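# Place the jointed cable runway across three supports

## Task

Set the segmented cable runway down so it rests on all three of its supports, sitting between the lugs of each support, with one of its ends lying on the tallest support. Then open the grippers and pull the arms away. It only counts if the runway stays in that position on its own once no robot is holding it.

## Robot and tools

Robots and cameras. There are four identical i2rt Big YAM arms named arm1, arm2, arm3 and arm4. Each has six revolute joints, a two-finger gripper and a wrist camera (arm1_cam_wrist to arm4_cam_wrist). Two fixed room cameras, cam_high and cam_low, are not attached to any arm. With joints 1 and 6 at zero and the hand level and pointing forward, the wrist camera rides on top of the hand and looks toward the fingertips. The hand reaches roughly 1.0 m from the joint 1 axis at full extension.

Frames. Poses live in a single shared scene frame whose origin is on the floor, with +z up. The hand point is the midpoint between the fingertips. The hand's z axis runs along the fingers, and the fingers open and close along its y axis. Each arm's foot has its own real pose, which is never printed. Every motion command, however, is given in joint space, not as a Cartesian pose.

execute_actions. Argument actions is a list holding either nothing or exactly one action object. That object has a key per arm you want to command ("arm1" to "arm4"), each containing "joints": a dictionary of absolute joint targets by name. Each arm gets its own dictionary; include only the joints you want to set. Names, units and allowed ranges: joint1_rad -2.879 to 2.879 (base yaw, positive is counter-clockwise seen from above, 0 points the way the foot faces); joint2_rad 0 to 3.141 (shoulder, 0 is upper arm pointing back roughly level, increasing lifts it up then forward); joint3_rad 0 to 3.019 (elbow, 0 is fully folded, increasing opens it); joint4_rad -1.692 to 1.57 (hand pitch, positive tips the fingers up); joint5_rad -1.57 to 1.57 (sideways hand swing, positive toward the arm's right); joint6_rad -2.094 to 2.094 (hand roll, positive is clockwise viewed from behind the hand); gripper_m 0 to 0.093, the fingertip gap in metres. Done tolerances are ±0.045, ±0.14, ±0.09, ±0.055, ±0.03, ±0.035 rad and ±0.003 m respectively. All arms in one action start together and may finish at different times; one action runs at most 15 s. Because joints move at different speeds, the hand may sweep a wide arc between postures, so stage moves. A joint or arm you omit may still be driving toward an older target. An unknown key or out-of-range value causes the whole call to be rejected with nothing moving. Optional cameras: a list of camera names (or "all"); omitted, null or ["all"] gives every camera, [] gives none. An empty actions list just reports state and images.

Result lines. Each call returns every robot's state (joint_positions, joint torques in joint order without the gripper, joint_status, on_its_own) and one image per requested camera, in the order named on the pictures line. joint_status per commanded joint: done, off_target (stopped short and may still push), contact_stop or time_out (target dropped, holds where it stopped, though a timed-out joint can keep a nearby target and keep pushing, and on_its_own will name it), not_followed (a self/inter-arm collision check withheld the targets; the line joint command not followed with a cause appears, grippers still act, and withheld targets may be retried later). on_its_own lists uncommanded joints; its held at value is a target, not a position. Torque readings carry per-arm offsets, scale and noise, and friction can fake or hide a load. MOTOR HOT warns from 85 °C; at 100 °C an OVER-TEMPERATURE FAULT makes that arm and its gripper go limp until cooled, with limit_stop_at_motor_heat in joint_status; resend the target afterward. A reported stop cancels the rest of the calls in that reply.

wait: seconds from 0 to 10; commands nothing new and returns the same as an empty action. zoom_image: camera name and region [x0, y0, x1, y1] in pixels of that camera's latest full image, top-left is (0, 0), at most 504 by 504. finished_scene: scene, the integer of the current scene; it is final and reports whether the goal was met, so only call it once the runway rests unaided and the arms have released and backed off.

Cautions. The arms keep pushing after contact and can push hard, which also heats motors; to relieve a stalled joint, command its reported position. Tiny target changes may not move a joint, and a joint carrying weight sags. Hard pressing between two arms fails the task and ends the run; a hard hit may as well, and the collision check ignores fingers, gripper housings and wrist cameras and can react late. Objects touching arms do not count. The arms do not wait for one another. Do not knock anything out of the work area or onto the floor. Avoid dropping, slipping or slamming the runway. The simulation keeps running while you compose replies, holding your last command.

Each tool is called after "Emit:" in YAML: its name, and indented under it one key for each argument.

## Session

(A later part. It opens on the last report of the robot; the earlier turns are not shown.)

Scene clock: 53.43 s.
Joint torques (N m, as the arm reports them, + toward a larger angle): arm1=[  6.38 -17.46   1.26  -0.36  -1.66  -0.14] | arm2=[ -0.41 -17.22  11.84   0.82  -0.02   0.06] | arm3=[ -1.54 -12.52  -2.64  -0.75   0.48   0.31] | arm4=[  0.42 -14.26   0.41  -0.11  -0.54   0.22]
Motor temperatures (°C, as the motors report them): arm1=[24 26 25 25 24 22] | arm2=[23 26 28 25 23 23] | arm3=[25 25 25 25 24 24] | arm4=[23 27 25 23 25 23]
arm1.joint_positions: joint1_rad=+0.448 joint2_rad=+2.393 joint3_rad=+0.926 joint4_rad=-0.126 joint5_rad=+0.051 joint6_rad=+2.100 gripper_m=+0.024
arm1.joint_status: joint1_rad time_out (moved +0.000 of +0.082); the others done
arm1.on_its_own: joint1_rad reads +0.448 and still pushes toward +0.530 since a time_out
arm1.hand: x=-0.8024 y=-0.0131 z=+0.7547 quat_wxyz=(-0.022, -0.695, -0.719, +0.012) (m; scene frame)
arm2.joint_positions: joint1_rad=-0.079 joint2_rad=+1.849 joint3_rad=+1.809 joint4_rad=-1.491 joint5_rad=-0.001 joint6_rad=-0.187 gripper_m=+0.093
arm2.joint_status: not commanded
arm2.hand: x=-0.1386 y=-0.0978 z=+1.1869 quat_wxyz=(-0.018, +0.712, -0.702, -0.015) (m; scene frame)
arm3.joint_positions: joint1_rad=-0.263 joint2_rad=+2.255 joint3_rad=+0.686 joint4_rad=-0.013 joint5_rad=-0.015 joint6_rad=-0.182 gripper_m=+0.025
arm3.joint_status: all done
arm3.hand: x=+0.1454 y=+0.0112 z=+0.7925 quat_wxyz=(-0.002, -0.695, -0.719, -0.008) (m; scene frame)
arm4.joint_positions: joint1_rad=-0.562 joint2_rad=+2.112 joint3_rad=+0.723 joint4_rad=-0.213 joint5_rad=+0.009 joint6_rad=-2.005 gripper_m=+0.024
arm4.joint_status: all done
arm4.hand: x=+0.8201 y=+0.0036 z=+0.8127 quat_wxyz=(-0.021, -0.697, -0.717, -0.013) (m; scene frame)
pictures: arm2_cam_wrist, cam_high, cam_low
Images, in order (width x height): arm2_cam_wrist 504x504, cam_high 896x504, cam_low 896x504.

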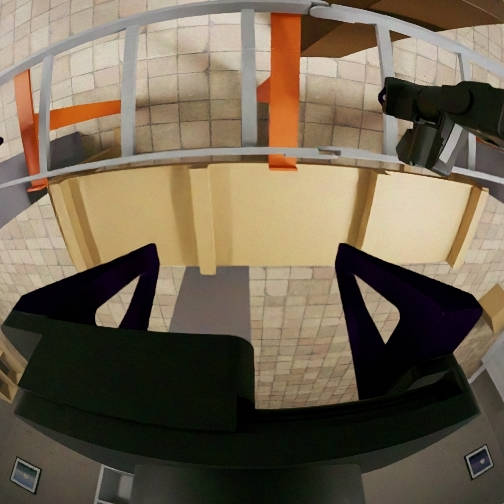

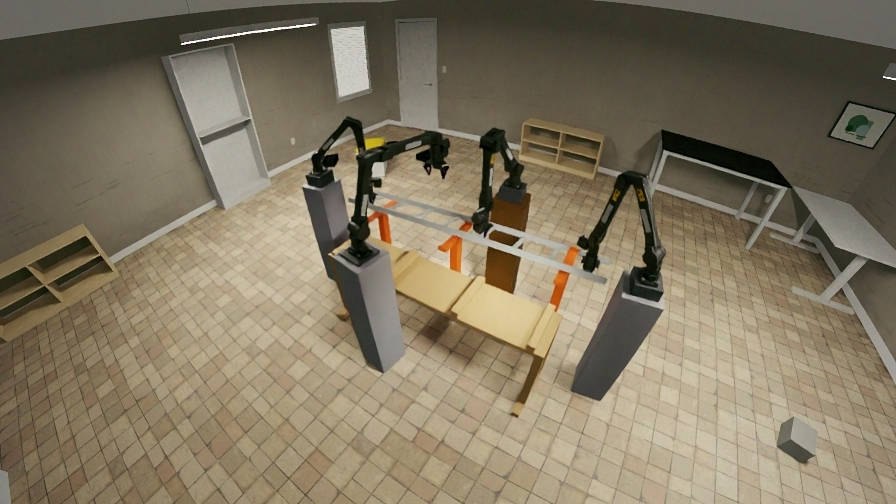

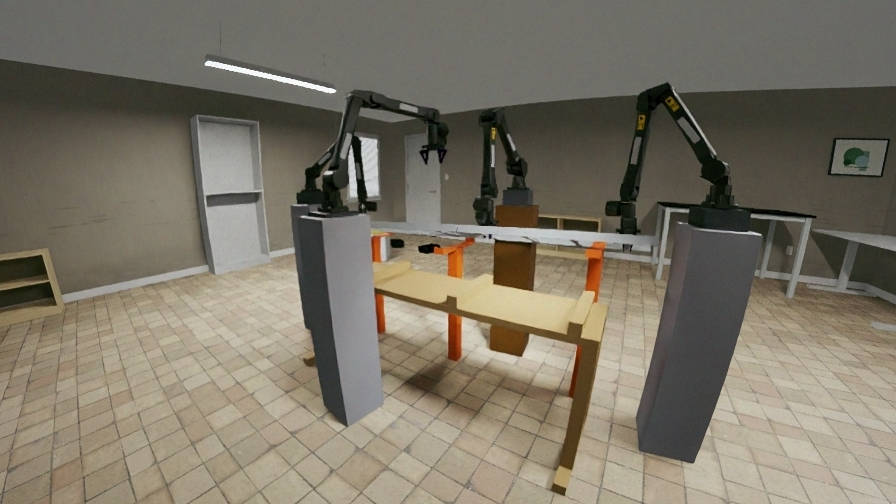

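Emit:
execute_actions:
  actions:
    - {"arm1":{"joints":{"joint1_rad":0.45}},"arm3":{"joints":{"joint2_rad":2.26,"joint4_rad":0.01}},"arm4":{"joints":{"joint2_rad":2.11,"joint4_rad":-0.18}}}
  cameras: ["cam_low","cam_high"]

Scene clock: 54.57 s.
Joint torques (N m, as the arm reports them, + toward a larger angle): arm1=[  1.12 -17.21   1.2   -0.47  -0.46  -0.14] | arm2=[ -0.39 -17.19  11.89   0.82  -0.02   0.06] | arm3=[ -1.65 -10.35  -2.77  -0.12   0.4    0.32] | arm4=[  0.41 -13.53  -0.2   -0.24  -0.79   0.23]
Motor temperatures (°C, as the motors report them): arm1=[24 26 25 25 24 22] | arm2=[23 26 28 25 23 23] | arm3=[25 25 25 25 24 24] | arm4=[23 27 25 23 25 23]
arm1.joint_positions: joint1_rad=+0.429 joint2_rad=+2.396 joint3_rad=+0.926 joint4_rad=-0.124 joint5_rad=+0.016 joint6_rad=+2.100 gripper_m=+0.024
arm1.joint_status: all done
arm1.hand: x=-0.8023 y=-0.0144 z=+0.7536 quat_wxyz=(-0.004, -0.702, -0.712, +0.008) (m; scene frame)
arm2.joint_positions: joint1_rad=-0.079 joint2_rad=+1.849 joint3_rad=+1.809 joint4_rad=-1.491 joint5_rad=-0.001 joint6_rad=-0.187 gripper_m=+0.093
arm2.joint_status: not commanded
arm2.hand: x=-0.1386 y=-0.0978 z=+1.1869 quat_wxyz=(-0.018, +0.712, -0.702, -0.015) (m; scene frame)
arm3.joint_positions: joint1_rad=-0.261 joint2_rad=+2.273 joint3_rad=+0.685 joint4_rad=+0.014 joint5_rad=-0.013 joint6_rad=-0.183 gripper_m=+0.025
arm3.joint_status: all done
arm3.hand: x=+0.1455 y=+0.0124 z=+0.7871 quat_wxyz=(-0.004, -0.695, -0.719, -0.005) (m; scene frame)
arm4.joint_positions: joint1_rad=-0.562 joint2_rad=+2.152 joint3_rad=+0.727 joint4_rad=-0.168 joint5_rad=+0.014 joint6_rad=-2.004 gripper_m=+0.024
arm4.joint_status: all done
arm4.hand: x=+0.8203 y=+0.0044 z=+0.8002 quat_wxyz=(-0.016, -0.697, -0.716, -0.013) (m; scene frame)
pictures: cam_high, cam_low
Images, in order (width x height): cam_high 896x504, cam_low 896x504.

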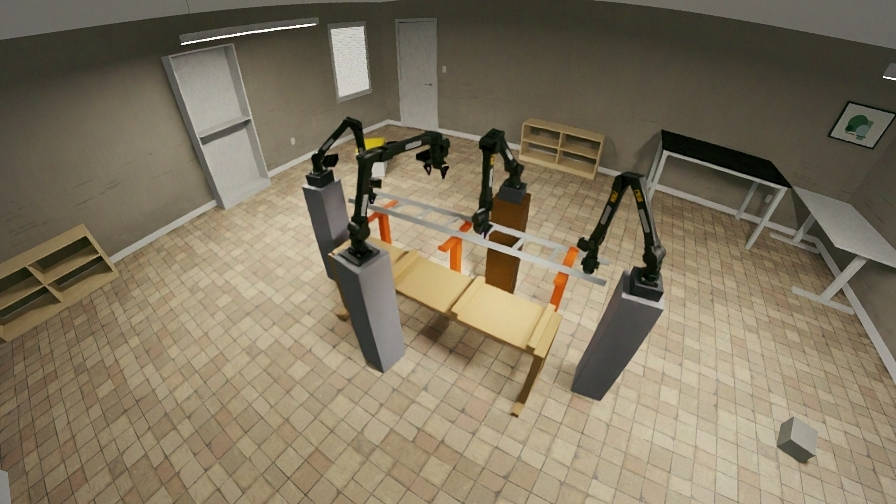

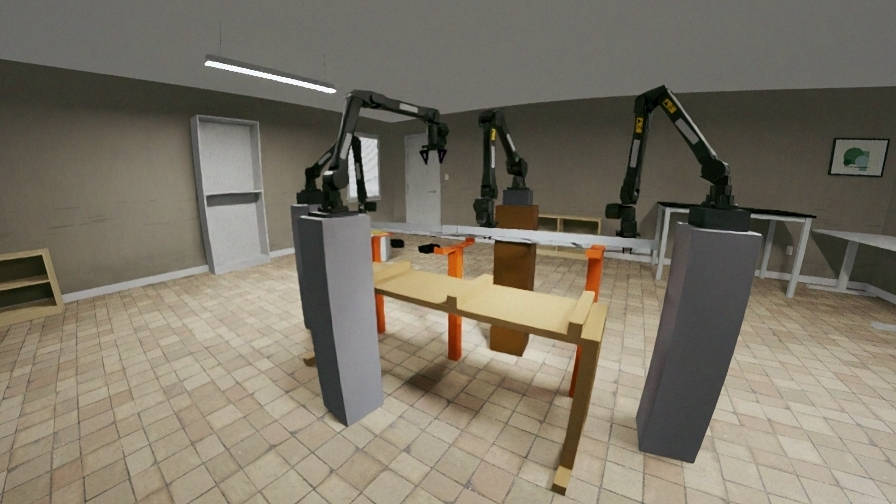

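Emit:
zoom_image:
  camera: "cam_low"
  region: [350,190,690,290]

Emit:
zoom_image:
  camera: "cam_high"
  region: [330,170,650,320]

Region (350, 190, 690, 290) of cam_low's 896x504 image, scaled by 1.482, with more detail than that image has; it fills the top 148 rows of this view, and the rest is white.

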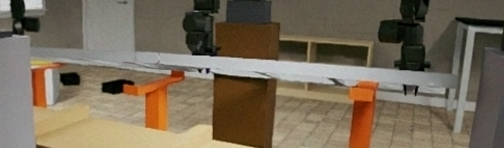

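Region (330, 170, 650, 320) of cam_high's 896x504 image, scaled by 1.575, with more detail than that image has; it fills the top 236 rows of this view, and the rest is white.

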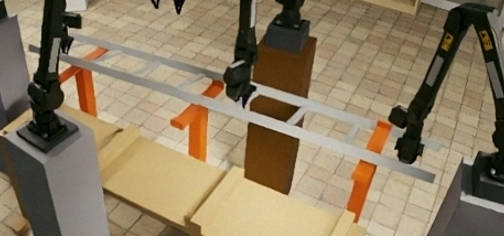

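Emit:
execute_actions:
  actions:
    - {"arm1":{"joints":{"gripper_m":0.093}},"arm3":{"joints":{"gripper_m":0.093}},"arm4":{"joints":{"gripper_m":0.093}}}
  cameras: ["cam_low","arm2_cam_wrist"]

Scene clock: 56.77 s.
Joint torques (N m, as the arm reports them, + toward a larger angle): arm1=[ -0.12 -15.13   1.67   0.01  -0.01  -0.12] | arm2=[ -0.36 -17.1   11.83   0.82  -0.02   0.07] | arm3=[-1.58 -9.68 -0.07 -0.15  0.1   0.19] | arm4=[  0.33 -11.14   1.    -0.18  -0.24   0.22]
Motor temperatures (°C, as the motors report them): arm1=[24 26 25 25 24 22] | arm2=[23 26 28 25 23 23] | arm3=[25 25 24 25 24 24] | arm4=[23 27 25 23 25 23]
arm1.joint_positions: joint1_rad=+0.443 joint2_rad=+2.358 joint3_rad=+0.926 joint4_rad=-0.133 joint5_rad=+0.003 joint6_rad=+2.098 gripper_m=+0.093
arm1.joint_status: all done
arm1.hand: x=-0.7951 y=-0.0010 z=+0.7674 quat_wxyz=(-0.001, -0.696, -0.718, -0.008) (m; scene frame)
arm2.joint_positions: joint1_rad=-0.079 joint2_rad=+1.849 joint3_rad=+1.809 joint4_rad=-1.491 joint5_rad=-0.001 joint6_rad=-0.187 gripper_m=+0.093
arm2.joint_status: not commanded
arm2.hand: x=-0.1386 y=-0.0978 z=+1.1869 quat_wxyz=(-0.018, +0.712, -0.702, -0.015) (m; scene frame)
arm3.joint_positions: joint1_rad=-0.262 joint2_rad=+2.270 joint3_rad=+0.649 joint4_rad=+0.014 joint5_rad=-0.005 joint6_rad=-0.171 gripper_m=+0.093
arm3.joint_status: all done
arm3.hand: x=+0.1470 y=+0.0335 z=+0.7888 quat_wxyz=(+0.009, -0.699, -0.715, -0.015) (m; scene frame)
arm4.joint_positions: joint1_rad=-0.559 joint2_rad=+2.116 joint3_rad=+0.716 joint4_rad=-0.168 joint5_rad=+0.003 joint6_rad=-2.002 gripper_m=+0.093
arm4.joint_status: all done
arm4.hand: x=+0.8144 y=+0.0037 z=+0.8109 quat_wxyz=(-0.006, -0.697, -0.717, -0.004) (m; scene frame)
pictures: arm2_cam_wrist, cam_low
Images, in order (width x height): arm2_cam_wrist 504x504, cam_low 896x504.

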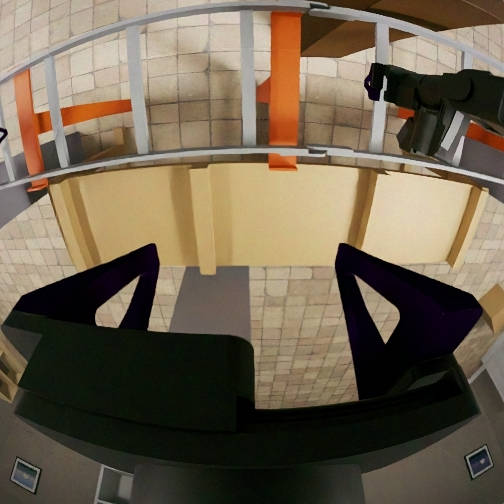

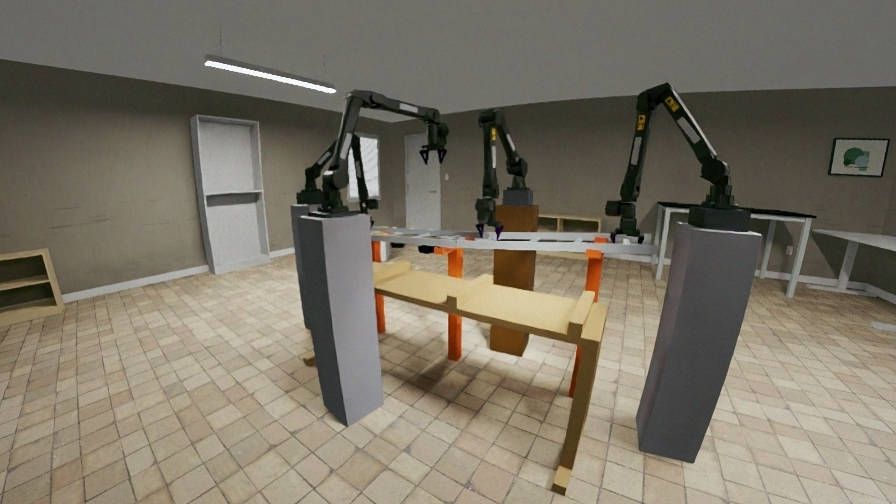

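Emit:
execute_actions:
  actions:
    - {"arm1":{"joints":{"joint2_rad":2.16,"joint4_rad":-0.34}},"arm3":{"joints":{"joint2_rad":2.06,"joint4_rad":-0.2}},"arm4":{"joints":{"joint2_rad":1.91,"joint4_rad":-0.38}},"arm2":{"joints":{"joint2_rad":1.2,"joint1_rad":-0.3}}}
  cameras: ["cam_low"]

Emit:
execute_actions:
  actions:
    - {"arm1":{"joints":{"joint2_rad":1.3,"joint4_rad":-1.1}},"arm3":{"joints":{"joint2_rad":1.3,"joint4_rad":-0.9}},"arm4":{"joints":{"joint2_rad":1.3,"joint4_rad":-1.0}}}
  cameras: ["cam_low","cam_high"]

Scene clock: 59.00 s.
Joint torques (N m, as the arm reports them, + toward a larger angle): arm1=[ -0.09 -13.93   3.78   0.04  -0.01  -0.11] | arm2=[-0.09 -6.23  8.86  1.92 -0.15  0.05] | arm3=[-1.5  -8.28  2.03 -0.65  0.1   0.18] | arm4=[ 0.28 -9.42  3.48 -0.29 -0.24  0.23]
Motor temperatures (°C, as the motors report them): arm1=[24 26 25 25 24 22] | arm2=[23 26 28 25 23 23] | arm3=[25 25 24 25 24 24] | arm4=[23 27 25 23 25 23]
arm1.joint_positions: joint1_rad=+0.443 joint2_rad=+2.143 joint3_rad=+0.926 joint4_rad=-0.333 joint5_rad=+0.003 joint6_rad=+2.097 gripper_m=+0.093
arm1.joint_status: all done
arm1.hand: x=-0.7710 y=+0.0137 z=+0.8500 quat_wxyz=(-0.003, -0.696, -0.718, -0.015) (m; scene frame)
arm2.joint_positions: joint1_rad=-0.302 joint2_rad=+1.206 joint3_rad=+1.839 joint4_rad=-1.492 joint5_rad=+0.002 joint6_rad=-0.185 gripper_m=+0.093
arm2.joint_status: all done
arm2.hand: x=-0.0760 y=-0.2883 z=+1.5186 quat_wxyz=(-0.308, +0.587, -0.729, -0.168) (m; scene frame)
arm3.joint_positions: joint1_rad=-0.262 joint2_rad=+2.054 joint3_rad=+0.649 joint4_rad=-0.186 joint5_rad=-0.005 joint6_rad=-0.171 gripper_m=+0.093
arm3.joint_status: all done
arm3.hand: x=+0.1432 y=+0.0075 z=+0.8511 quat_wxyz=(+0.005, -0.699, -0.715, -0.009) (m; scene frame)
arm4.joint_positions: joint1_rad=-0.559 joint2_rad=+1.897 joint3_rad=+0.713 joint4_rad=-0.366 joint5_rad=+0.003 joint6_rad=-2.002 gripper_m=+0.093
arm4.joint_status: all done
arm4.hand: x=+0.7996 y=+0.0100 z=+0.8817 quat_wxyz=(+0.002, -0.697, -0.717, -0.001) (m; scene frame)
pictures: cam_low
Images, in order (width x height): cam_low 896x504.

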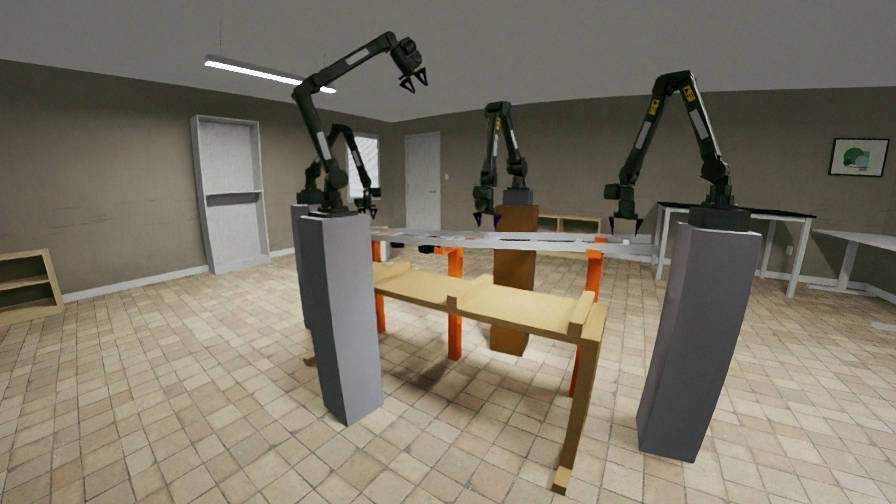

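Scene clock: 60.47 s.
Joint torques (N m, as the arm reports them, + toward a larger angle): arm1=[-0.07 -8.94 10.01  0.24 -0.01 -0.12] | arm2=[-0.02 -6.22  8.78  1.93 -0.15  0.05] | arm3=[-1.57 -5.2   7.75 -0.49  0.1   0.18] | arm4=[ 0.21 -5.97  8.2  -0.29 -0.24  0.2 ]
Motor temperatures (°C, as the motors report them): arm1=[24 26 25 25 24 22] | arm2=[23 26 28 25 23 23] | arm3=[25 25 24 25 24 24] | arm4=[23 27 25 23 25 23]
arm1.joint_positions: joint1_rad=+0.443 joint2_rad=+1.292 joint3_rad=+0.926 joint4_rad=-1.093 joint5_rad=+0.002 joint6_rad=+2.097 gripper_m=+0.093
arm1.joint_status: all done
arm1.hand: x=-0.8192 y=-0.0178 z=+1.1737 quat_wxyz=(-0.014, -0.695, -0.717, -0.059) (m; scene frame)
arm2.joint_positions: joint1_rad=-0.302 joint2_rad=+1.206 joint3_rad=+1.839 joint4_rad=-1.492 joint5_rad=+0.002 joint6_rad=-0.185 gripper_m=+0.093
arm2.joint_status: not commanded
arm2.hand: x=-0.0760 y=-0.2883 z=+1.5186 quat_wxyz=(-0.308, +0.587, -0.729, -0.168) (m; scene frame)
arm3.joint_positions: joint1_rad=-0.262 joint2_rad=+1.304 joint3_rad=+0.649 joint4_rad=-0.886 joint5_rad=-0.005 joint6_rad=-0.171 gripper_m=+0.093
arm3.joint_status: all done
arm3.hand: x=+0.1464 y=+0.0256 z=+1.0745 quat_wxyz=(-0.010, -0.699, -0.715, +0.011) (m; scene frame)
arm4.joint_positions: joint1_rad=-0.559 joint2_rad=+1.294 joint3_rad=+0.712 joint4_rad=-0.985 joint5_rad=+0.003 joint6_rad=-2.002 gripper_m=+0.093
arm4.joint_status: all done
arm4.hand: x=+0.8452 y=-0.0094 z=+1.0722 quat_wxyz=(-0.006, -0.697, -0.717, -0.004) (m; scene frame)
pictures: cam_high, cam_low
Images, in order (width x height): cam_high 896x504, cam_low 896x504.

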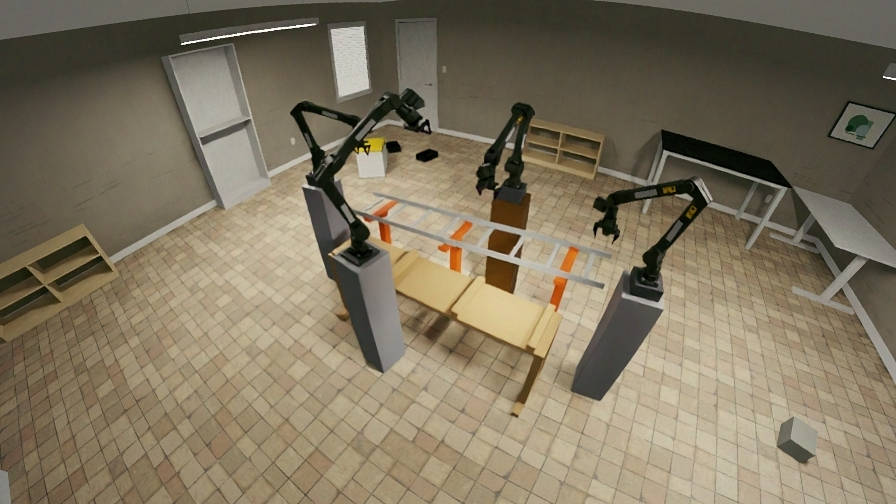

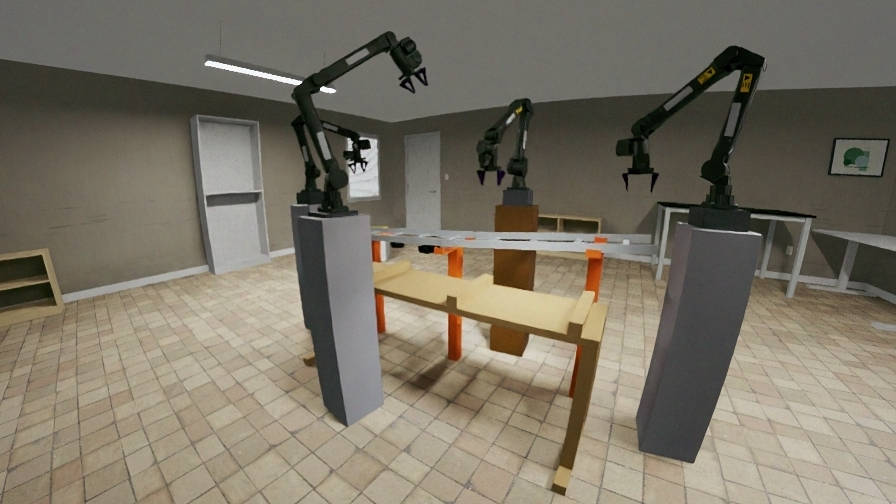

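Emit:
zoom_image:
  camera: "cam_high"
  region: [340,180,630,320]

Emit:
zoom_image:
  camera: "cam_low"
  region: [360,210,680,280]

Region (340, 180, 630, 320) of cam_high's 896x504 image, scaled by 1.738, with more detail than that image has; it fills the top 243 rows of this view, and the rest is white.

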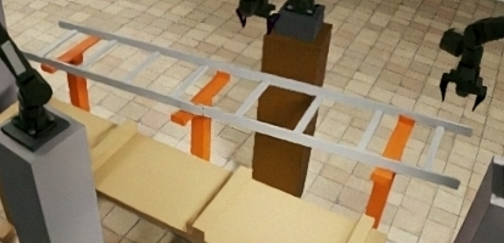

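Region (360, 210, 680, 280) of cam_low's 896x504 image, scaled by 1.575, with more detail than that image has; it fills the top 110 rows of this view, and the rest is white.

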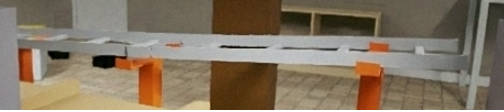

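Emit:
execute_actions:
  actions: []
  cameras: ["arm1_cam_wrist","arm3_cam_wrist","arm4_cam_wrist"]

Scene clock: 60.67 s.
Joint torques (N m, as the arm reports them, + toward a larger angle): arm1=[-0.12 -9.05 10.05  0.22 -0.01 -0.11] | arm2=[-0.01 -6.43  8.83  1.92 -0.15  0.05] | arm3=[-1.64 -4.93  7.78 -0.5   0.11  0.19] | arm4=[ 0.37 -5.77  8.24 -0.3  -0.23  0.2 ]
Motor temperatures (°C, as the motors report them): arm1=[24 26 25 25 24 22] | arm2=[23 26 28 25 23 23] | arm3=[25 25 24 25 24 24] | arm4=[23 27 25 23 25 23]
arm1.joint_positions: joint1_rad=+0.443 joint2_rad=+1.292 joint3_rad=+0.926 joint4_rad=-1.093 joint5_rad=+0.002 joint6_rad=+2.097 gripper_m=+0.093
arm1.joint_status: all done
arm1.hand: x=-0.8192 y=-0.0178 z=+1.1737 quat_wxyz=(-0.014, -0.695, -0.717, -0.059) (m; scene frame)
arm2.joint_positions: joint1_rad=-0.302 joint2_rad=+1.206 joint3_rad=+1.839 joint4_rad=-1.492 joint5_rad=+0.002 joint6_rad=-0.185 gripper_m=+0.093
arm2.joint_status: not commanded
arm2.hand: x=-0.0760 y=-0.2883 z=+1.5186 quat_wxyz=(-0.308, +0.587, -0.729, -0.168) (m; scene frame)
arm3.joint_positions: joint1_rad=-0.262 joint2_rad=+1.304 joint3_rad=+0.649 joint4_rad=-0.886 joint5_rad=-0.005 joint6_rad=-0.171 gripper_m=+0.093
arm3.joint_status: all done
arm3.hand: x=+0.1464 y=+0.0256 z=+1.0745 quat_wxyz=(-0.010, -0.699, -0.715, +0.011) (m; scene frame)
arm4.joint_positions: joint1_rad=-0.559 joint2_rad=+1.294 joint3_rad=+0.712 joint4_rad=-0.985 joint5_rad=+0.003 joint6_rad=-2.002 gripper_m=+0.093
arm4.joint_status: all done
arm4.hand: x=+0.8452 y=-0.0094 z=+1.0722 quat_wxyz=(-0.006, -0.697, -0.717, -0.004) (m; scene frame)
pictures: arm1_cam_wrist, arm3_cam_wrist, arm4_cam_wrist
Images, in order (width x height): arm1_cam_wrist 504x504, arm3_cam_wrist 504x504, arm4_cam_wrist 504x504.

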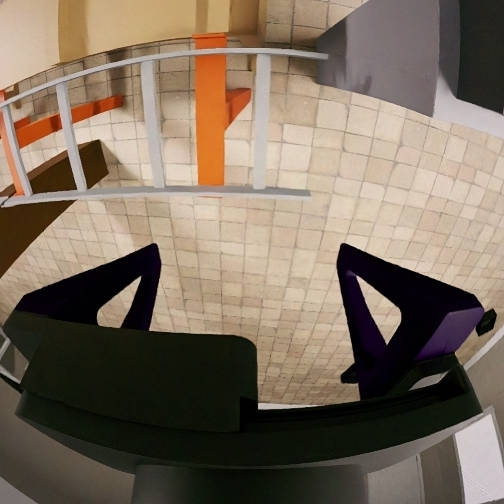

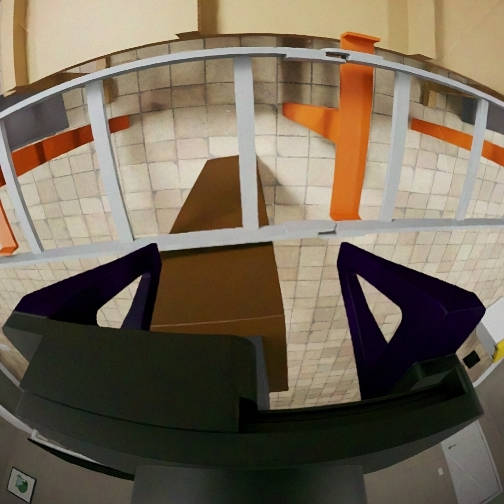

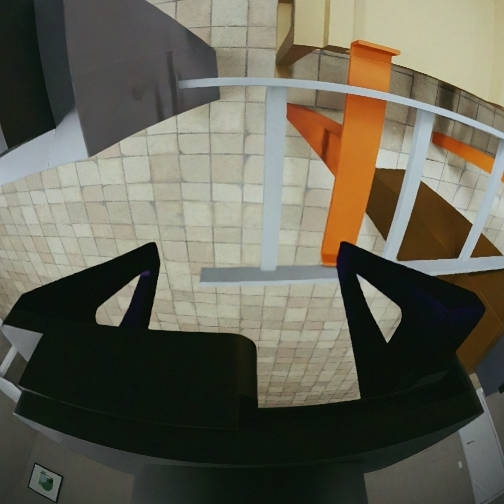

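Emit:
execute_actions:
  actions:
    - {"arm1":{"joints":{"joint2_rad":2.16,"joint4_rad":-0.34}},"arm3":{"joints":{"joint2_rad":2.06,"joint4_rad":-0.2}},"arm4":{"joints":{"joint2_rad":1.91,"joint4_rad":-0.38}}}
  cameras: []

Emit:
execute_actions:
  actions:
    - {"arm1":{"joints":{"joint2_rad":2.385,"joint4_rad":-0.13}},"arm3":{"joints":{"joint2_rad":2.26,"joint4_rad":0.01}},"arm4":{"joints":{"joint2_rad":2.135,"joint4_rad":-0.17}}}
  cameras: ["cam_low"]

Emit:
execute_actions:
  actions:
    - {"arm1":{"joints":{"gripper_m":0}},"arm3":{"joints":{"gripper_m":0}},"arm4":{"joints":{"gripper_m":0}}}
  cameras: ["cam_low"]

Scene clock: 62.43 s.
Joint torques (N m, as the arm reports them, + toward a larger angle): arm1=[ -0.08 -14.78   3.57   0.67  -0.01  -0.1 ] | arm2=[ 0.   -6.39  8.85  1.93 -0.15  0.04] | arm3=[-1.64 -8.17  1.96  0.71  0.1   0.18] | arm4=[  0.1  -10.27   3.09   0.76  -0.23   0.21]
Motor temperatures (°C, as the motors report them): arm1=[24 26 25 25 24 22] | arm2=[23 25 28 25 23 23] | arm3=[25 25 24 25 24 24] | arm4=[23 27 25 23 25 23]
arm1.joint_positions: joint1_rad=+0.443 joint2_rad=+2.159 joint3_rad=+0.926 joint4_rad=-0.347 joint5_rad=+0.002 joint6_rad=+2.097 gripper_m=+0.093
arm1.joint_status: all done
arm1.hand: x=-0.7782 y=+0.0093 z=+0.8439 quat_wxyz=(+0.001, -0.696, -0.718, -0.001) (m; scene frame)
arm2.joint_positions: joint1_rad=-0.302 joint2_rad=+1.206 joint3_rad=+1.839 joint4_rad=-1.492 joint5_rad=+0.002 joint6_rad=-0.185 gripper_m=+0.093
arm2.joint_status: not commanded
arm2.hand: x=-0.0760 y=-0.2883 z=+1.5186 quat_wxyz=(-0.308, +0.587, -0.729, -0.168) (m; scene frame)
arm3.joint_positions: joint1_rad=-0.262 joint2_rad=+2.053 joint3_rad=+0.649 joint4_rad=-0.215 joint5_rad=-0.005 joint6_rad=-0.171 gripper_m=+0.093
arm3.joint_status: all done
arm3.hand: x=+0.1443 y=+0.0143 z=+0.8516 quat_wxyz=(+0.013, -0.699, -0.715, -0.021) (m; scene frame)
arm4.joint_positions: joint1_rad=-0.559 joint2_rad=+1.912 joint3_rad=+0.712 joint4_rad=-0.395 joint5_rad=+0.003 joint6_rad=-2.002 gripper_m=+0.093
arm4.joint_status: all done
arm4.hand: x=+0.8104 y=+0.0054 z=+0.8767 quat_wxyz=(-0.019, -0.697, -0.716, -0.009) (m; scene frame)
pictures: none
No camera images: the call's "cameras" was empty. Leave "cameras" out to get every camera's image.

Scene clock: 63.57 s.
Joint torques (N m, as the arm reports them, + toward a larger angle): arm1=[ -0.14 -15.49   1.28   0.58  -0.01  -0.1 ] | arm2=[-0.08 -6.5   8.82  1.9  -0.15  0.05] | arm3=[-1.68 -9.18  0.08  0.68  0.11  0.18] | arm4=[  0.17 -11.33   1.07   0.68  -0.24   0.2 ]
Motor temperatures (°C, as the motors report them): arm1=[24 26 25 25 24 22] | arm2=[23 25 28 25 23 23] | arm3=[25 25 24 25 24 24] | arm4=[23 27 25 23 25 23]
arm1.joint_positions: joint1_rad=+0.443 joint2_rad=+2.389 joint3_rad=+0.926 joint4_rad=-0.137 joint5_rad=+0.002 joint6_rad=+2.097 gripper_m=+0.093
arm1.joint_status: all done
arm1.hand: x=-0.8066 y=-0.0081 z=+0.7559 quat_wxyz=(+0.003, -0.696, -0.718, +0.009) (m; scene frame)
arm2.joint_positions: joint1_rad=-0.302 joint2_rad=+1.206 joint3_rad=+1.839 joint4_rad=-1.492 joint5_rad=+0.002 joint6_rad=-0.185 gripper_m=+0.093
arm2.joint_status: not commanded
arm2.hand: x=-0.0760 y=-0.2883 z=+1.5186 quat_wxyz=(-0.308, +0.587, -0.729, -0.168) (m; scene frame)
arm3.joint_positions: joint1_rad=-0.262 joint2_rad=+2.263 joint3_rad=+0.649 joint4_rad=-0.005 joint5_rad=-0.005 joint6_rad=-0.171 gripper_m=+0.093
arm3.joint_status: all done
arm3.hand: x=+0.1473 y=+0.0357 z=+0.7907 quat_wxyz=(+0.013, -0.699, -0.715, -0.021) (m; scene frame)
arm4.joint_positions: joint1_rad=-0.559 joint2_rad=+2.147 joint3_rad=+0.711 joint4_rad=-0.184 joint5_rad=+0.003 joint6_rad=-2.002 gripper_m=+0.093
arm4.joint_status: all done
arm4.hand: x=+0.8308 y=-0.0034 z=+0.8013 quat_wxyz=(-0.031, -0.697, -0.716, -0.013) (m; scene frame)
pictures: cam_low
Images, in order (width x height): cam_low 896x504.

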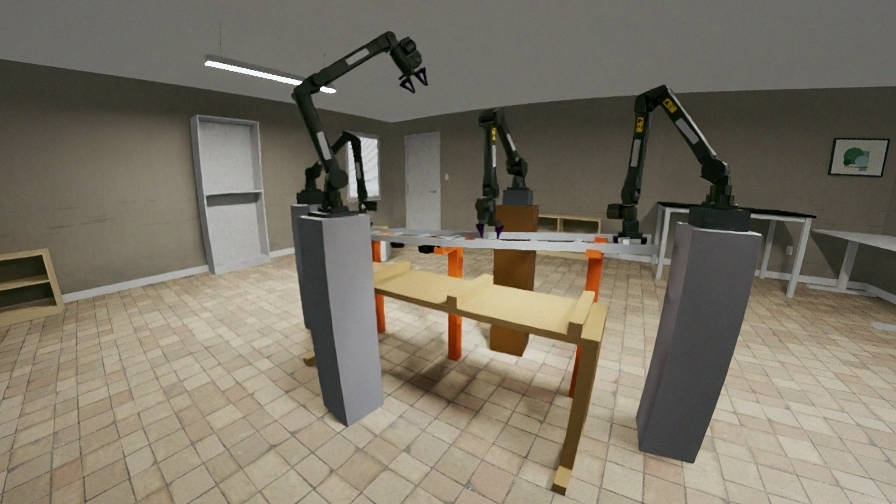

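Scene clock: 64.27 s.
Joint torques (N m, as the arm reports them, + toward a larger angle): arm1=[ -0.07 -15.29   1.23   0.59  -0.01  -0.1 ] | arm2=[-0.08 -6.41  8.86  1.9  -0.15  0.05] | arm3=[-1.6  -9.27  0.08  0.69  0.11  0.17] | arm4=[ -0.01 -11.63   0.1    0.23   0.09   0.17]
Motor temperatures (°C, as the motors report them): arm1=[24 26 25 25 24 22] | arm2=[23 25 28 25 23 23] | arm3=[25 25 24 25 24 24] | arm4=[23 27 25 23 25 23]
arm1.joint_positions: joint1_rad=+0.443 joint2_rad=+2.389 joint3_rad=+0.926 joint4_rad=-0.137 joint5_rad=+0.002 joint6_rad=+2.097 gripper_m=+0.001
arm1.joint_status: all done
arm1.hand: x=-0.8066 y=-0.0081 z=+0.7559 quat_wxyz=(+0.003, -0.696, -0.718, +0.009) (m; scene frame)
arm2.joint_positions: joint1_rad=-0.302 joint2_rad=+1.206 joint3_rad=+1.839 joint4_rad=-1.492 joint5_rad=+0.002 joint6_rad=-0.185 gripper_m=+0.093
arm2.joint_status: not commanded
arm2.hand: x=-0.0760 y=-0.2883 z=+1.5186 quat_wxyz=(-0.308, +0.587, -0.729, -0.168) (m; scene frame)
arm3.joint_positions: joint1_rad=-0.262 joint2_rad=+2.263 joint3_rad=+0.649 joint4_rad=-0.005 joint5_rad=-0.005 joint6_rad=-0.170 gripper_m=+0.001
arm3.joint_status: all done
arm3.hand: x=+0.1473 y=+0.0357 z=+0.7907 quat_wxyz=(+0.013, -0.699, -0.714, -0.021) (m; scene frame)
arm4.joint_positions: joint1_rad=-0.554 joint2_rad=+2.146 joint3_rad=+0.724 joint4_rad=-0.171 joint5_rad=-0.004 joint6_rad=-1.998 gripper_m=+0.024
arm4.joint_status: gripper_m off_target (ended at +0.024, target +0.000)
arm4.hand: x=+0.8187 y=-0.0013 z=+0.8018 quat_wxyz=(-0.019, -0.697, -0.717, -0.005) (m; scene frame)
pictures: cam_low
Images, in order (width x height): cam_low 896x504.

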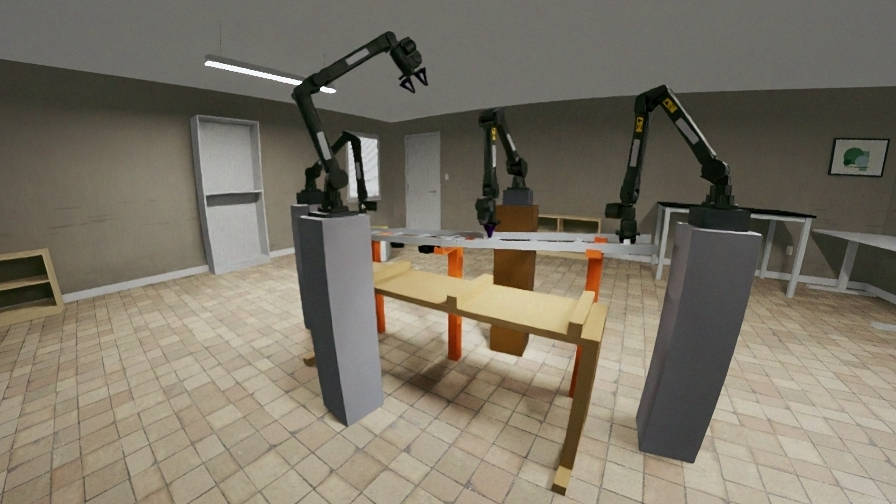

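Emit:
execute_actions:
  actions:
    - {"arm1":{"joints":{"gripper_m":0.093}},"arm3":{"joints":{"gripper_m":0.093}},"arm4":{"joints":{"gripper_m":0.093}}}
  cameras: ["arm1_cam_wrist","arm3_cam_wrist","arm4_cam_wrist","cam_low"]

Emit:
zoom_image:
  camera: "cam_low"
  region: [420,220,640,270]

Scene clock: 65.13 s.
Joint torques (N m, as the arm reports them, + toward a larger angle): arm1=[  0.01 -15.47   1.24   0.59  -0.01  -0.1 ] | arm2=[ 0.06 -6.44  8.83  1.91 -0.14  0.06] | arm3=[-1.6  -9.17  0.09  0.7   0.11  0.17] | arm4=[  0.01 -11.48   0.68   0.14   0.06   0.16]
Motor temperatures (°C, as the motors report them): arm1=[24 26 25 25 24 22] | arm2=[23 25 28 25 23 23] | arm3=[25 25 24 25 24 24] | arm4=[23 27 25 23 25 23]
arm1.joint_positions: joint1_rad=+0.443 joint2_rad=+2.389 joint3_rad=+0.926 joint4_rad=-0.137 joint5_rad=+0.002 joint6_rad=+2.097 gripper_m=+0.093
arm1.joint_status: all done
arm1.hand: x=-0.8066 y=-0.0081 z=+0.7559 quat_wxyz=(+0.003, -0.696, -0.718, +0.009) (m; scene frame)
arm2.joint_positions: joint1_rad=-0.302 joint2_rad=+1.206 joint3_rad=+1.839 joint4_rad=-1.492 joint5_rad=+0.002 joint6_rad=-0.185 gripper_m=+0.093
arm2.joint_status: not commanded
arm2.hand: x=-0.0760 y=-0.2883 z=+1.5186 quat_wxyz=(-0.308, +0.587, -0.729, -0.168) (m; scene frame)
arm3.joint_positions: joint1_rad=-0.262 joint2_rad=+2.263 joint3_rad=+0.649 joint4_rad=-0.005 joint5_rad=-0.005 joint6_rad=-0.170 gripper_m=+0.093
arm3.joint_status: all done
arm3.hand: x=+0.1473 y=+0.0357 z=+0.7907 quat_wxyz=(+0.013, -0.699, -0.714, -0.021) (m; scene frame)
arm4.joint_positions: joint1_rad=-0.554 joint2_rad=+2.146 joint3_rad=+0.716 joint4_rad=-0.171 joint5_rad=-0.003 joint6_rad=-1.998 gripper_m=+0.093
arm4.joint_status: all done
arm4.hand: x=+0.8230 y=-0.0030 z=+0.8016 quat_wxyz=(-0.022, -0.697, -0.717, -0.007) (m; scene frame)
pictures: arm1_cam_wrist, arm3_cam_wrist, arm4_cam_wrist, cam_low
Images, in order (width x height): arm1_cam_wrist 504x504, arm3_cam_wrist 504x504, arm4_cam_wrist 504x504, cam_low 896x504.

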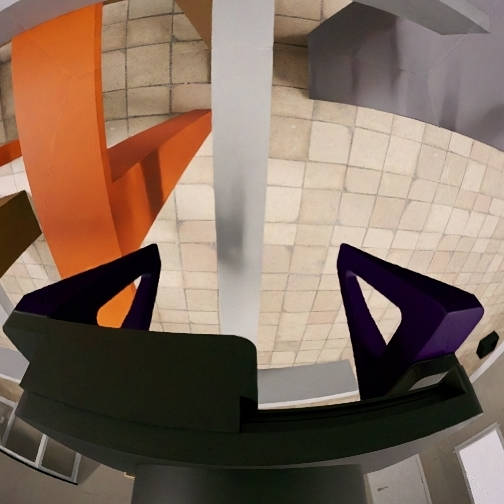

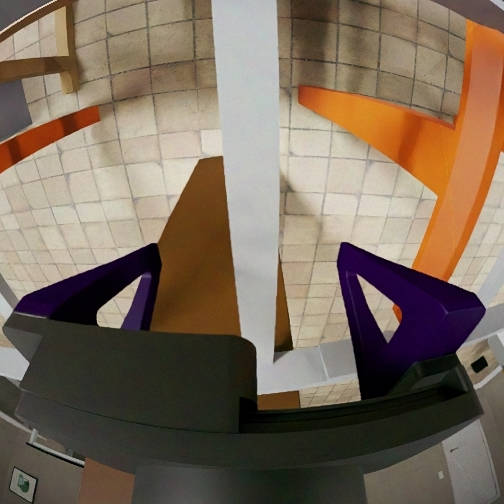

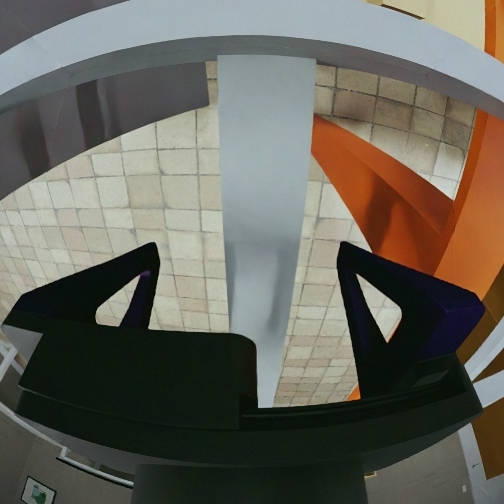

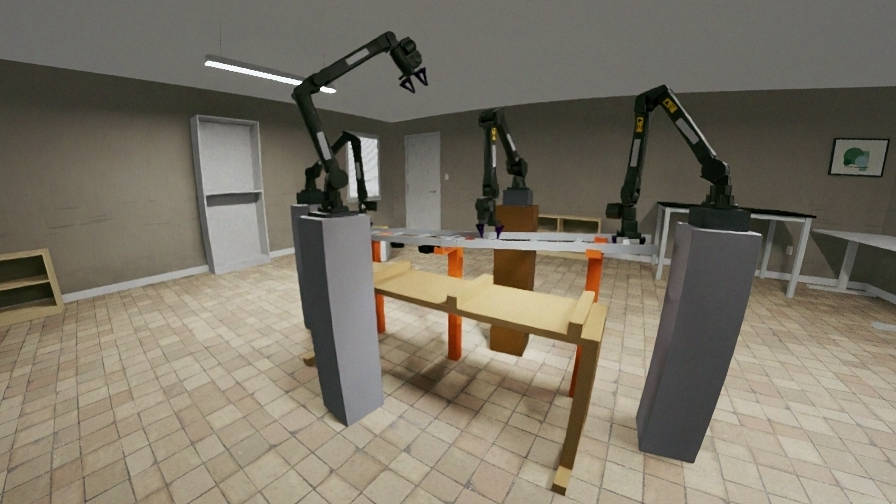

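Region (420, 220, 640, 270) of cam_low's 896x504 image, scaled by 2.291, with more detail than that image has; it fills the top 115 rows of this view, and the rest is white.

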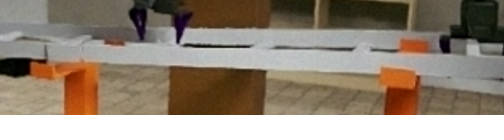

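Emit:
execute_actions:
  actions:
    - {"arm1":{"joints":{"joint2_rad":2.1,"joint4_rad":-0.4}},"arm3":{"joints":{"joint2_rad":1.7,"joint4_rad":-0.55}},"arm4":{"joints":{"joint2_rad":1.85,"joint4_rad":-0.44}}}
  cameras: []

Emit:
execute_actions:
  actions:
    - {"arm3":{"joints":{"joint1_rad":-1.11,"joint2_rad":1.34,"joint3_rad":0.43,"joint4_rad":-0.66,"joint6_rad":0}}}
  cameras: ["arm3_cam_wrist","arm1_cam_wrist","arm4_cam_wrist"]

Scene clock: 66.83 s.
Joint torques (N m, as the arm reports them, + toward a larger angle): arm1=[ -0.08 -13.87   4.23   0.04  -0.01  -0.1 ] | arm2=[ 0.03 -6.39  8.83  1.91 -0.15  0.04] | arm3=[-1.58 -7.47  4.89 -0.62  0.11  0.18] | arm4=[-0.26 -9.16  3.97 -0.26  0.05  0.17]
Motor temperatures (°C, as the motors report them): arm1=[24 26 25 25 23 22] | arm2=[23 25 28 25 23 23] | arm3=[25 25 24 25 24 24] | arm4=[23 27 25 23 25 23]
arm1.joint_positions: joint1_rad=+0.443 joint2_rad=+2.085 joint3_rad=+0.926 joint4_rad=-0.393 joint5_rad=+0.002 joint6_rad=+2.097 gripper_m=+0.093
arm1.joint_status: all done
arm1.hand: x=-0.7680 y=+0.0155 z=+0.8734 quat_wxyz=(-0.003, -0.696, -0.718, -0.014) (m; scene frame)
arm2.joint_positions: joint1_rad=-0.302 joint2_rad=+1.206 joint3_rad=+1.839 joint4_rad=-1.492 joint5_rad=+0.002 joint6_rad=-0.185 gripper_m=+0.093
arm2.joint_status: not commanded
arm2.hand: x=-0.0760 y=-0.2883 z=+1.5186 quat_wxyz=(-0.308, +0.587, -0.729, -0.168) (m; scene frame)
arm3.joint_positions: joint1_rad=-0.262 joint2_rad=+1.702 joint3_rad=+0.649 joint4_rad=-0.536 joint5_rad=-0.005 joint6_rad=-0.170 gripper_m=+0.093
arm3.joint_status: all done
arm3.hand: x=+0.1423 y=+0.0000 z=+0.9586 quat_wxyz=(+0.004, -0.700, -0.715, -0.008) (m; scene frame)
arm4.joint_positions: joint1_rad=-0.554 joint2_rad=+1.837 joint3_rad=+0.713 joint4_rad=-0.426 joint5_rad=-0.003 joint6_rad=-1.998 gripper_m=+0.093
arm4.joint_status: all done
arm4.hand: x=+0.7976 y=+0.0078 z=+0.9015 quat_wxyz=(+0.001, -0.697, -0.717, +0.002) (m; scene frame)
pictures: none
No camera images: the call's "cameras" was empty. Leave "cameras" out to get every camera's image.

Scene clock: 68.23 s.
Joint torques (N m, as the arm reports them, + toward a larger angle): arm1=[ -0.11 -14.     4.32   0.05  -0.01  -0.11] | arm2=[-0.02 -6.48  8.82  1.88 -0.15  0.05] | arm3=[-1.56 -3.65  6.04 -0.35  0.03  0.17] | arm4=[-0.21 -9.26  3.99 -0.28  0.05  0.17]
Motor temperatures (°C, as the motors report them): arm1=[24 26 25 25 23 22] | arm2=[23 25 28 25 23 23] | arm3=[25 25 24 25 24 24] | arm4=[23 27 25 23 24 23]
arm1.joint_positions: joint1_rad=+0.443 joint2_rad=+2.085 joint3_rad=+0.926 joint4_rad=-0.393 joint5_rad=+0.002 joint6_rad=+2.097 gripper_m=+0.093
arm1.joint_status: not commanded
arm1.hand: x=-0.7680 y=+0.0155 z=+0.8734 quat_wxyz=(-0.003, -0.696, -0.718, -0.014) (m; scene frame)
arm2.joint_positions: joint1_rad=-0.302 joint2_rad=+1.206 joint3_rad=+1.839 joint4_rad=-1.492 joint5_rad=+0.002 joint6_rad=-0.185 gripper_m=+0.093
arm2.joint_status: not commanded
arm2.hand: x=-0.0760 y=-0.2883 z=+1.5186 quat_wxyz=(-0.308, +0.587, -0.729, -0.168) (m; scene frame)
arm3.joint_positions: joint1_rad=-1.106 joint2_rad=+1.342 joint3_rad=+0.429 joint4_rad=-0.651 joint5_rad=-0.003 joint6_rad=-0.010 gripper_m=+0.093
arm3.joint_status: all done
arm3.hand: x=-0.0085 y=+0.1904 z=+1.0063 quat_wxyz=(-0.001, -0.957, -0.290, +0.003) (m; scene frame)
arm4.joint_positions: joint1_rad=-0.554 joint2_rad=+1.837 joint3_rad=+0.713 joint4_rad=-0.426 joint5_rad=-0.003 joint6_rad=-1.998 gripper_m=+0.093
arm4.joint_status: not commanded
arm4.hand: x=+0.7976 y=+0.0078 z=+0.9015 quat_wxyz=(+0.001, -0.697, -0.717, +0.002) (m; scene frame)
pictures: arm1_cam_wrist, arm3_cam_wrist, arm4_cam_wrist
Images, in order (width x height): arm1_cam_wrist 504x504, arm3_cam_wrist 504x504, arm4_cam_wrist 504x504.

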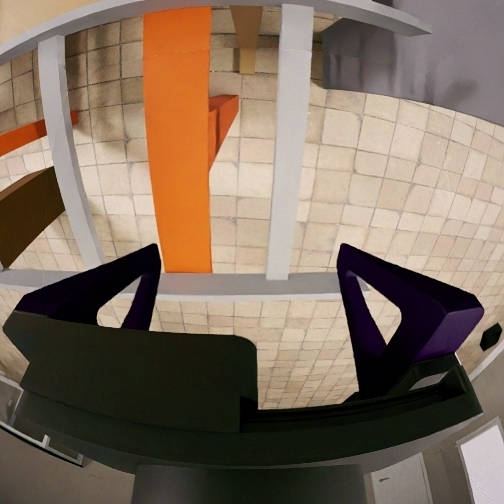

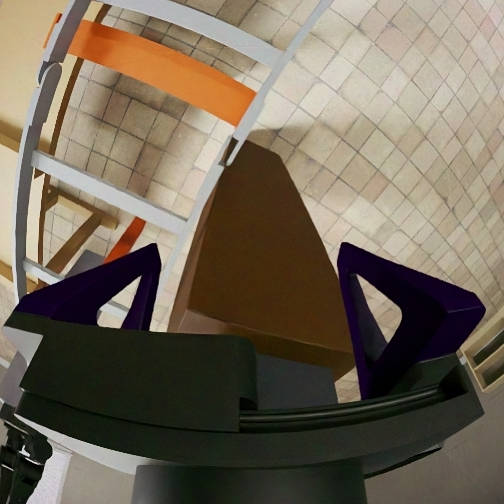

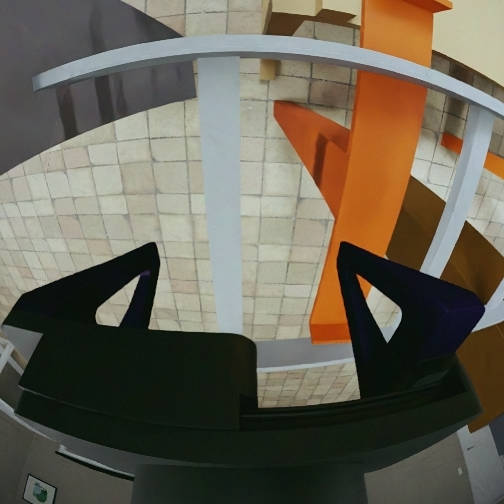

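Emit:
execute_actions:
  actions:
    - {"arm3":{"joints":{"joint1_rad":-0.262,"joint2_rad":1.75,"joint3_rad":0.649,"joint4_rad":-0.5,"joint6_rad":-0.17}}}
  cameras: []

Emit:
execute_actions:
  actions:
    - {"arm1":{"joints":{"joint2_rad":2.45,"joint4_rad":-0.07}},"arm3":{"joints":{"joint2_rad":2.35,"joint4_rad":0.09}},"arm4":{"joints":{"joint2_rad":2.15,"joint4_rad":-0.16}}}
  cameras: []

Emit:
execute_actions:
  actions:
    - {"arm1":{"joints":{"gripper_m":0}},"arm3":{"joints":{"gripper_m":0}},"arm4":{"joints":{"gripper_m":0}}}
  cameras: ["cam_low"]

Scene clock: 70.03 s.
Joint torques (N m, as the arm reports them, + toward a larger angle): arm1=[ -0.05 -13.92   4.32   0.05  -0.01  -0.11] | arm2=[ 0.01 -6.38  8.84  1.9  -0.15  0.05] | arm3=[-1.02 -7.56  4.31  0.11 -0.03 -0.06] | arm4=[-0.19 -9.21  3.97 -0.29  0.05  0.16]
Motor temperatures (°C, as the motors report them): arm1=[24 26 25 25 23 22] | arm2=[23 25 28 25 23 23] | arm3=[25 25 24 25 24 24] | arm4=[23 27 25 23 24 23]
arm1.joint_positions: joint1_rad=+0.443 joint2_rad=+2.085 joint3_rad=+0.926 joint4_rad=-0.393 joint5_rad=+0.002 joint6_rad=+2.097 gripper_m=+0.093
arm1.joint_status: not commanded
arm1.hand: x=-0.7680 y=+0.0155 z=+0.8734 quat_wxyz=(-0.003, -0.696, -0.718, -0.014) (m; scene frame)
arm2.joint_positions: joint1_rad=-0.302 joint2_rad=+1.206 joint3_rad=+1.839 joint4_rad=-1.492 joint5_rad=+0.002 joint6_rad=-0.185 gripper_m=+0.093
arm2.joint_status: not commanded
arm2.hand: x=-0.0760 y=-0.2883 z=+1.5186 quat_wxyz=(-0.308, +0.587, -0.729, -0.168) (m; scene frame)
arm3.joint_positions: joint1_rad=-0.263 joint2_rad=+1.750 joint3_rad=+0.651 joint4_rad=-0.502 joint5_rad=-0.001 joint6_rad=-0.160 gripper_m=+0.093
arm3.joint_status: all done
arm3.hand: x=+0.1417 y=+0.0014 z=+0.9444 quat_wxyz=(+0.009, -0.703, -0.711, -0.012) (m; scene frame)
arm4.joint_positions: joint1_rad=-0.554 joint2_rad=+1.837 joint3_rad=+0.713 joint4_rad=-0.426 joint5_rad=-0.003 joint6_rad=-1.998 gripper_m=+0.093
arm4.joint_status: not commanded
arm4.hand: x=+0.7976 y=+0.0078 z=+0.9015 quat_wxyz=(+0.001, -0.697, -0.717, +0.002) (m; scene frame)
pictures: none
No camera images: the call's "cameras" was empty. Leave "cameras" out to get every camera's image.

Scene clock: 71.33 s.
Joint torques (N m, as the arm reports them, + toward a larger angle): arm1=[ -0.1  -15.45   0.57   0.56  -0.01  -0.1 ] | arm2=[ 0.07 -6.42  8.8   1.9  -0.15  0.06] | arm3=[-0.96 -8.76 -0.84  0.73 -0.03 -0.06] | arm4=[  0.05 -11.36   0.75   0.69   0.05   0.16]
Motor temperatures (°C, as the motors report them): arm1=[24 26 25 25 23 22] | arm2=[23 25 28 25 23 23] | arm3=[25 24 24 25 24 24] | arm4=[23 27 25 23 24 23]
arm1.joint_positions: joint1_rad=+0.443 joint2_rad=+2.454 joint3_rad=+0.926 joint4_rad=-0.077 joint5_rad=+0.002 joint6_rad=+2.097 gripper_m=+0.093
arm1.joint_status: all done
arm1.hand: x=-0.8171 y=-0.0145 z=+0.7327 quat_wxyz=(+0.004, -0.696, -0.718, +0.011) (m; scene frame)
arm2.joint_positions: joint1_rad=-0.302 joint2_rad=+1.206 joint3_rad=+1.839 joint4_rad=-1.492 joint5_rad=+0.002 joint6_rad=-0.185 gripper_m=+0.093
arm2.joint_status: not commanded
arm2.hand: x=-0.0760 y=-0.2883 z=+1.5186 quat_wxyz=(-0.308, +0.587, -0.729, -0.168) (m; scene frame)
arm3.joint_positions: joint1_rad=-0.263 joint2_rad=+2.345 joint3_rad=+0.651 joint4_rad=+0.074 joint5_rad=-0.001 joint6_rad=-0.160 gripper_m=+0.093
arm3.joint_status: all done
arm3.hand: x=+0.1482 y=+0.0471 z=+0.7685 quat_wxyz=(+0.015, -0.703, -0.711, -0.020) (m; scene frame)
arm4.joint_positions: joint1_rad=-0.554 joint2_rad=+2.161 joint3_rad=+0.712 joint4_rad=-0.174 joint5_rad=-0.003 joint6_rad=-1.998 gripper_m=+0.093
arm4.joint_status: all done
arm4.hand: x=+0.8312 y=-0.0064 z=+0.7970 quat_wxyz=(-0.033, -0.697, -0.717, -0.011) (m; scene frame)
pictures: none
No camera images: the call's "cameras" was empty. Leave "cameras" out to get every camera's image.

Scene clock: 72.03 s.
Joint torques (N m, as the arm reports them, + toward a larger angle): arm1=[  0.35 -15.51  -0.65  -0.04  -0.51  -0.11] | arm2=[ 0.06 -6.41  8.84  1.92 -0.14  0.06] | arm3=[-0.73 -8.66 -0.93  0.61 -0.58  0.05] | arm4=[ -0.39 -11.57  -0.17   0.21   0.26   0.1 ]
Motor temperatures (°C, as the motors report them): arm1=[24 26 25 25 23 22] | arm2=[23 25 28 25 23 23] | arm3=[25 24 24 25 24 24] | arm4=[23 27 25 23 24 23]
arm1.joint_positions: joint1_rad=+0.438 joint2_rad=+2.454 joint3_rad=+0.943 joint4_rad=-0.062 joint5_rad=+0.018 joint6_rad=+2.098 gripper_m=+0.025
arm1.joint_status: gripper_m off_target (ended at +0.025, target +0.000)
arm1.hand: x=-0.8025 y=-0.0109 z=+0.7332 quat_wxyz=(-0.008, -0.698, -0.716, -0.003) (m; scene frame)
arm2.joint_positions: joint1_rad=-0.302 joint2_rad=+1.206 joint3_rad=+1.839 joint4_rad=-1.492 joint5_rad=+0.002 joint6_rad=-0.185 gripper_m=+0.093
arm2.joint_status: not commanded
arm2.hand: x=-0.0760 y=-0.2883 z=+1.5186 quat_wxyz=(-0.308, +0.587, -0.729, -0.168) (m; scene frame)
arm3.joint_positions: joint1_rad=-0.267 joint2_rad=+2.346 joint3_rad=+0.652 joint4_rad=+0.077 joint5_rad=+0.014 joint6_rad=-0.169 gripper_m=+0.025
arm3.joint_status: gripper_m off_target (ended at +0.025, target +0.000)
arm3.hand: x=+0.1444 y=+0.0470 z=+0.7681 quat_wxyz=(+0.020, -0.701, -0.713, -0.014) (m; scene frame)
arm4.joint_positions: joint1_rad=-0.549 joint2_rad=+2.160 joint3_rad=+0.726 joint4_rad=-0.160 joint5_rad=-0.007 joint6_rad=-1.993 gripper_m=+0.024
arm4.joint_status: gripper_m off_target (ended at +0.024, target +0.000)
arm4.hand: x=+0.8192 y=-0.0038 z=+0.7974 quat_wxyz=(-0.021, -0.697, -0.717, -0.004) (m; scene frame)
pictures: cam_low
Images, in order (width x height): cam_low 896x504.

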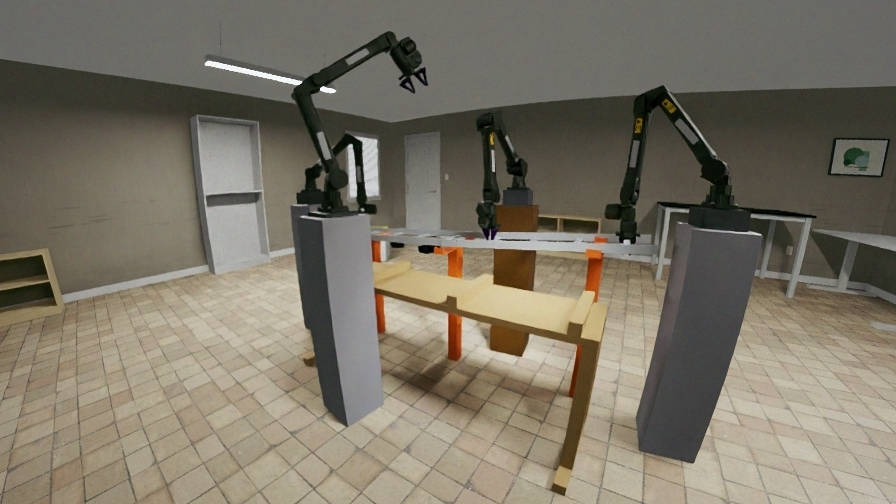

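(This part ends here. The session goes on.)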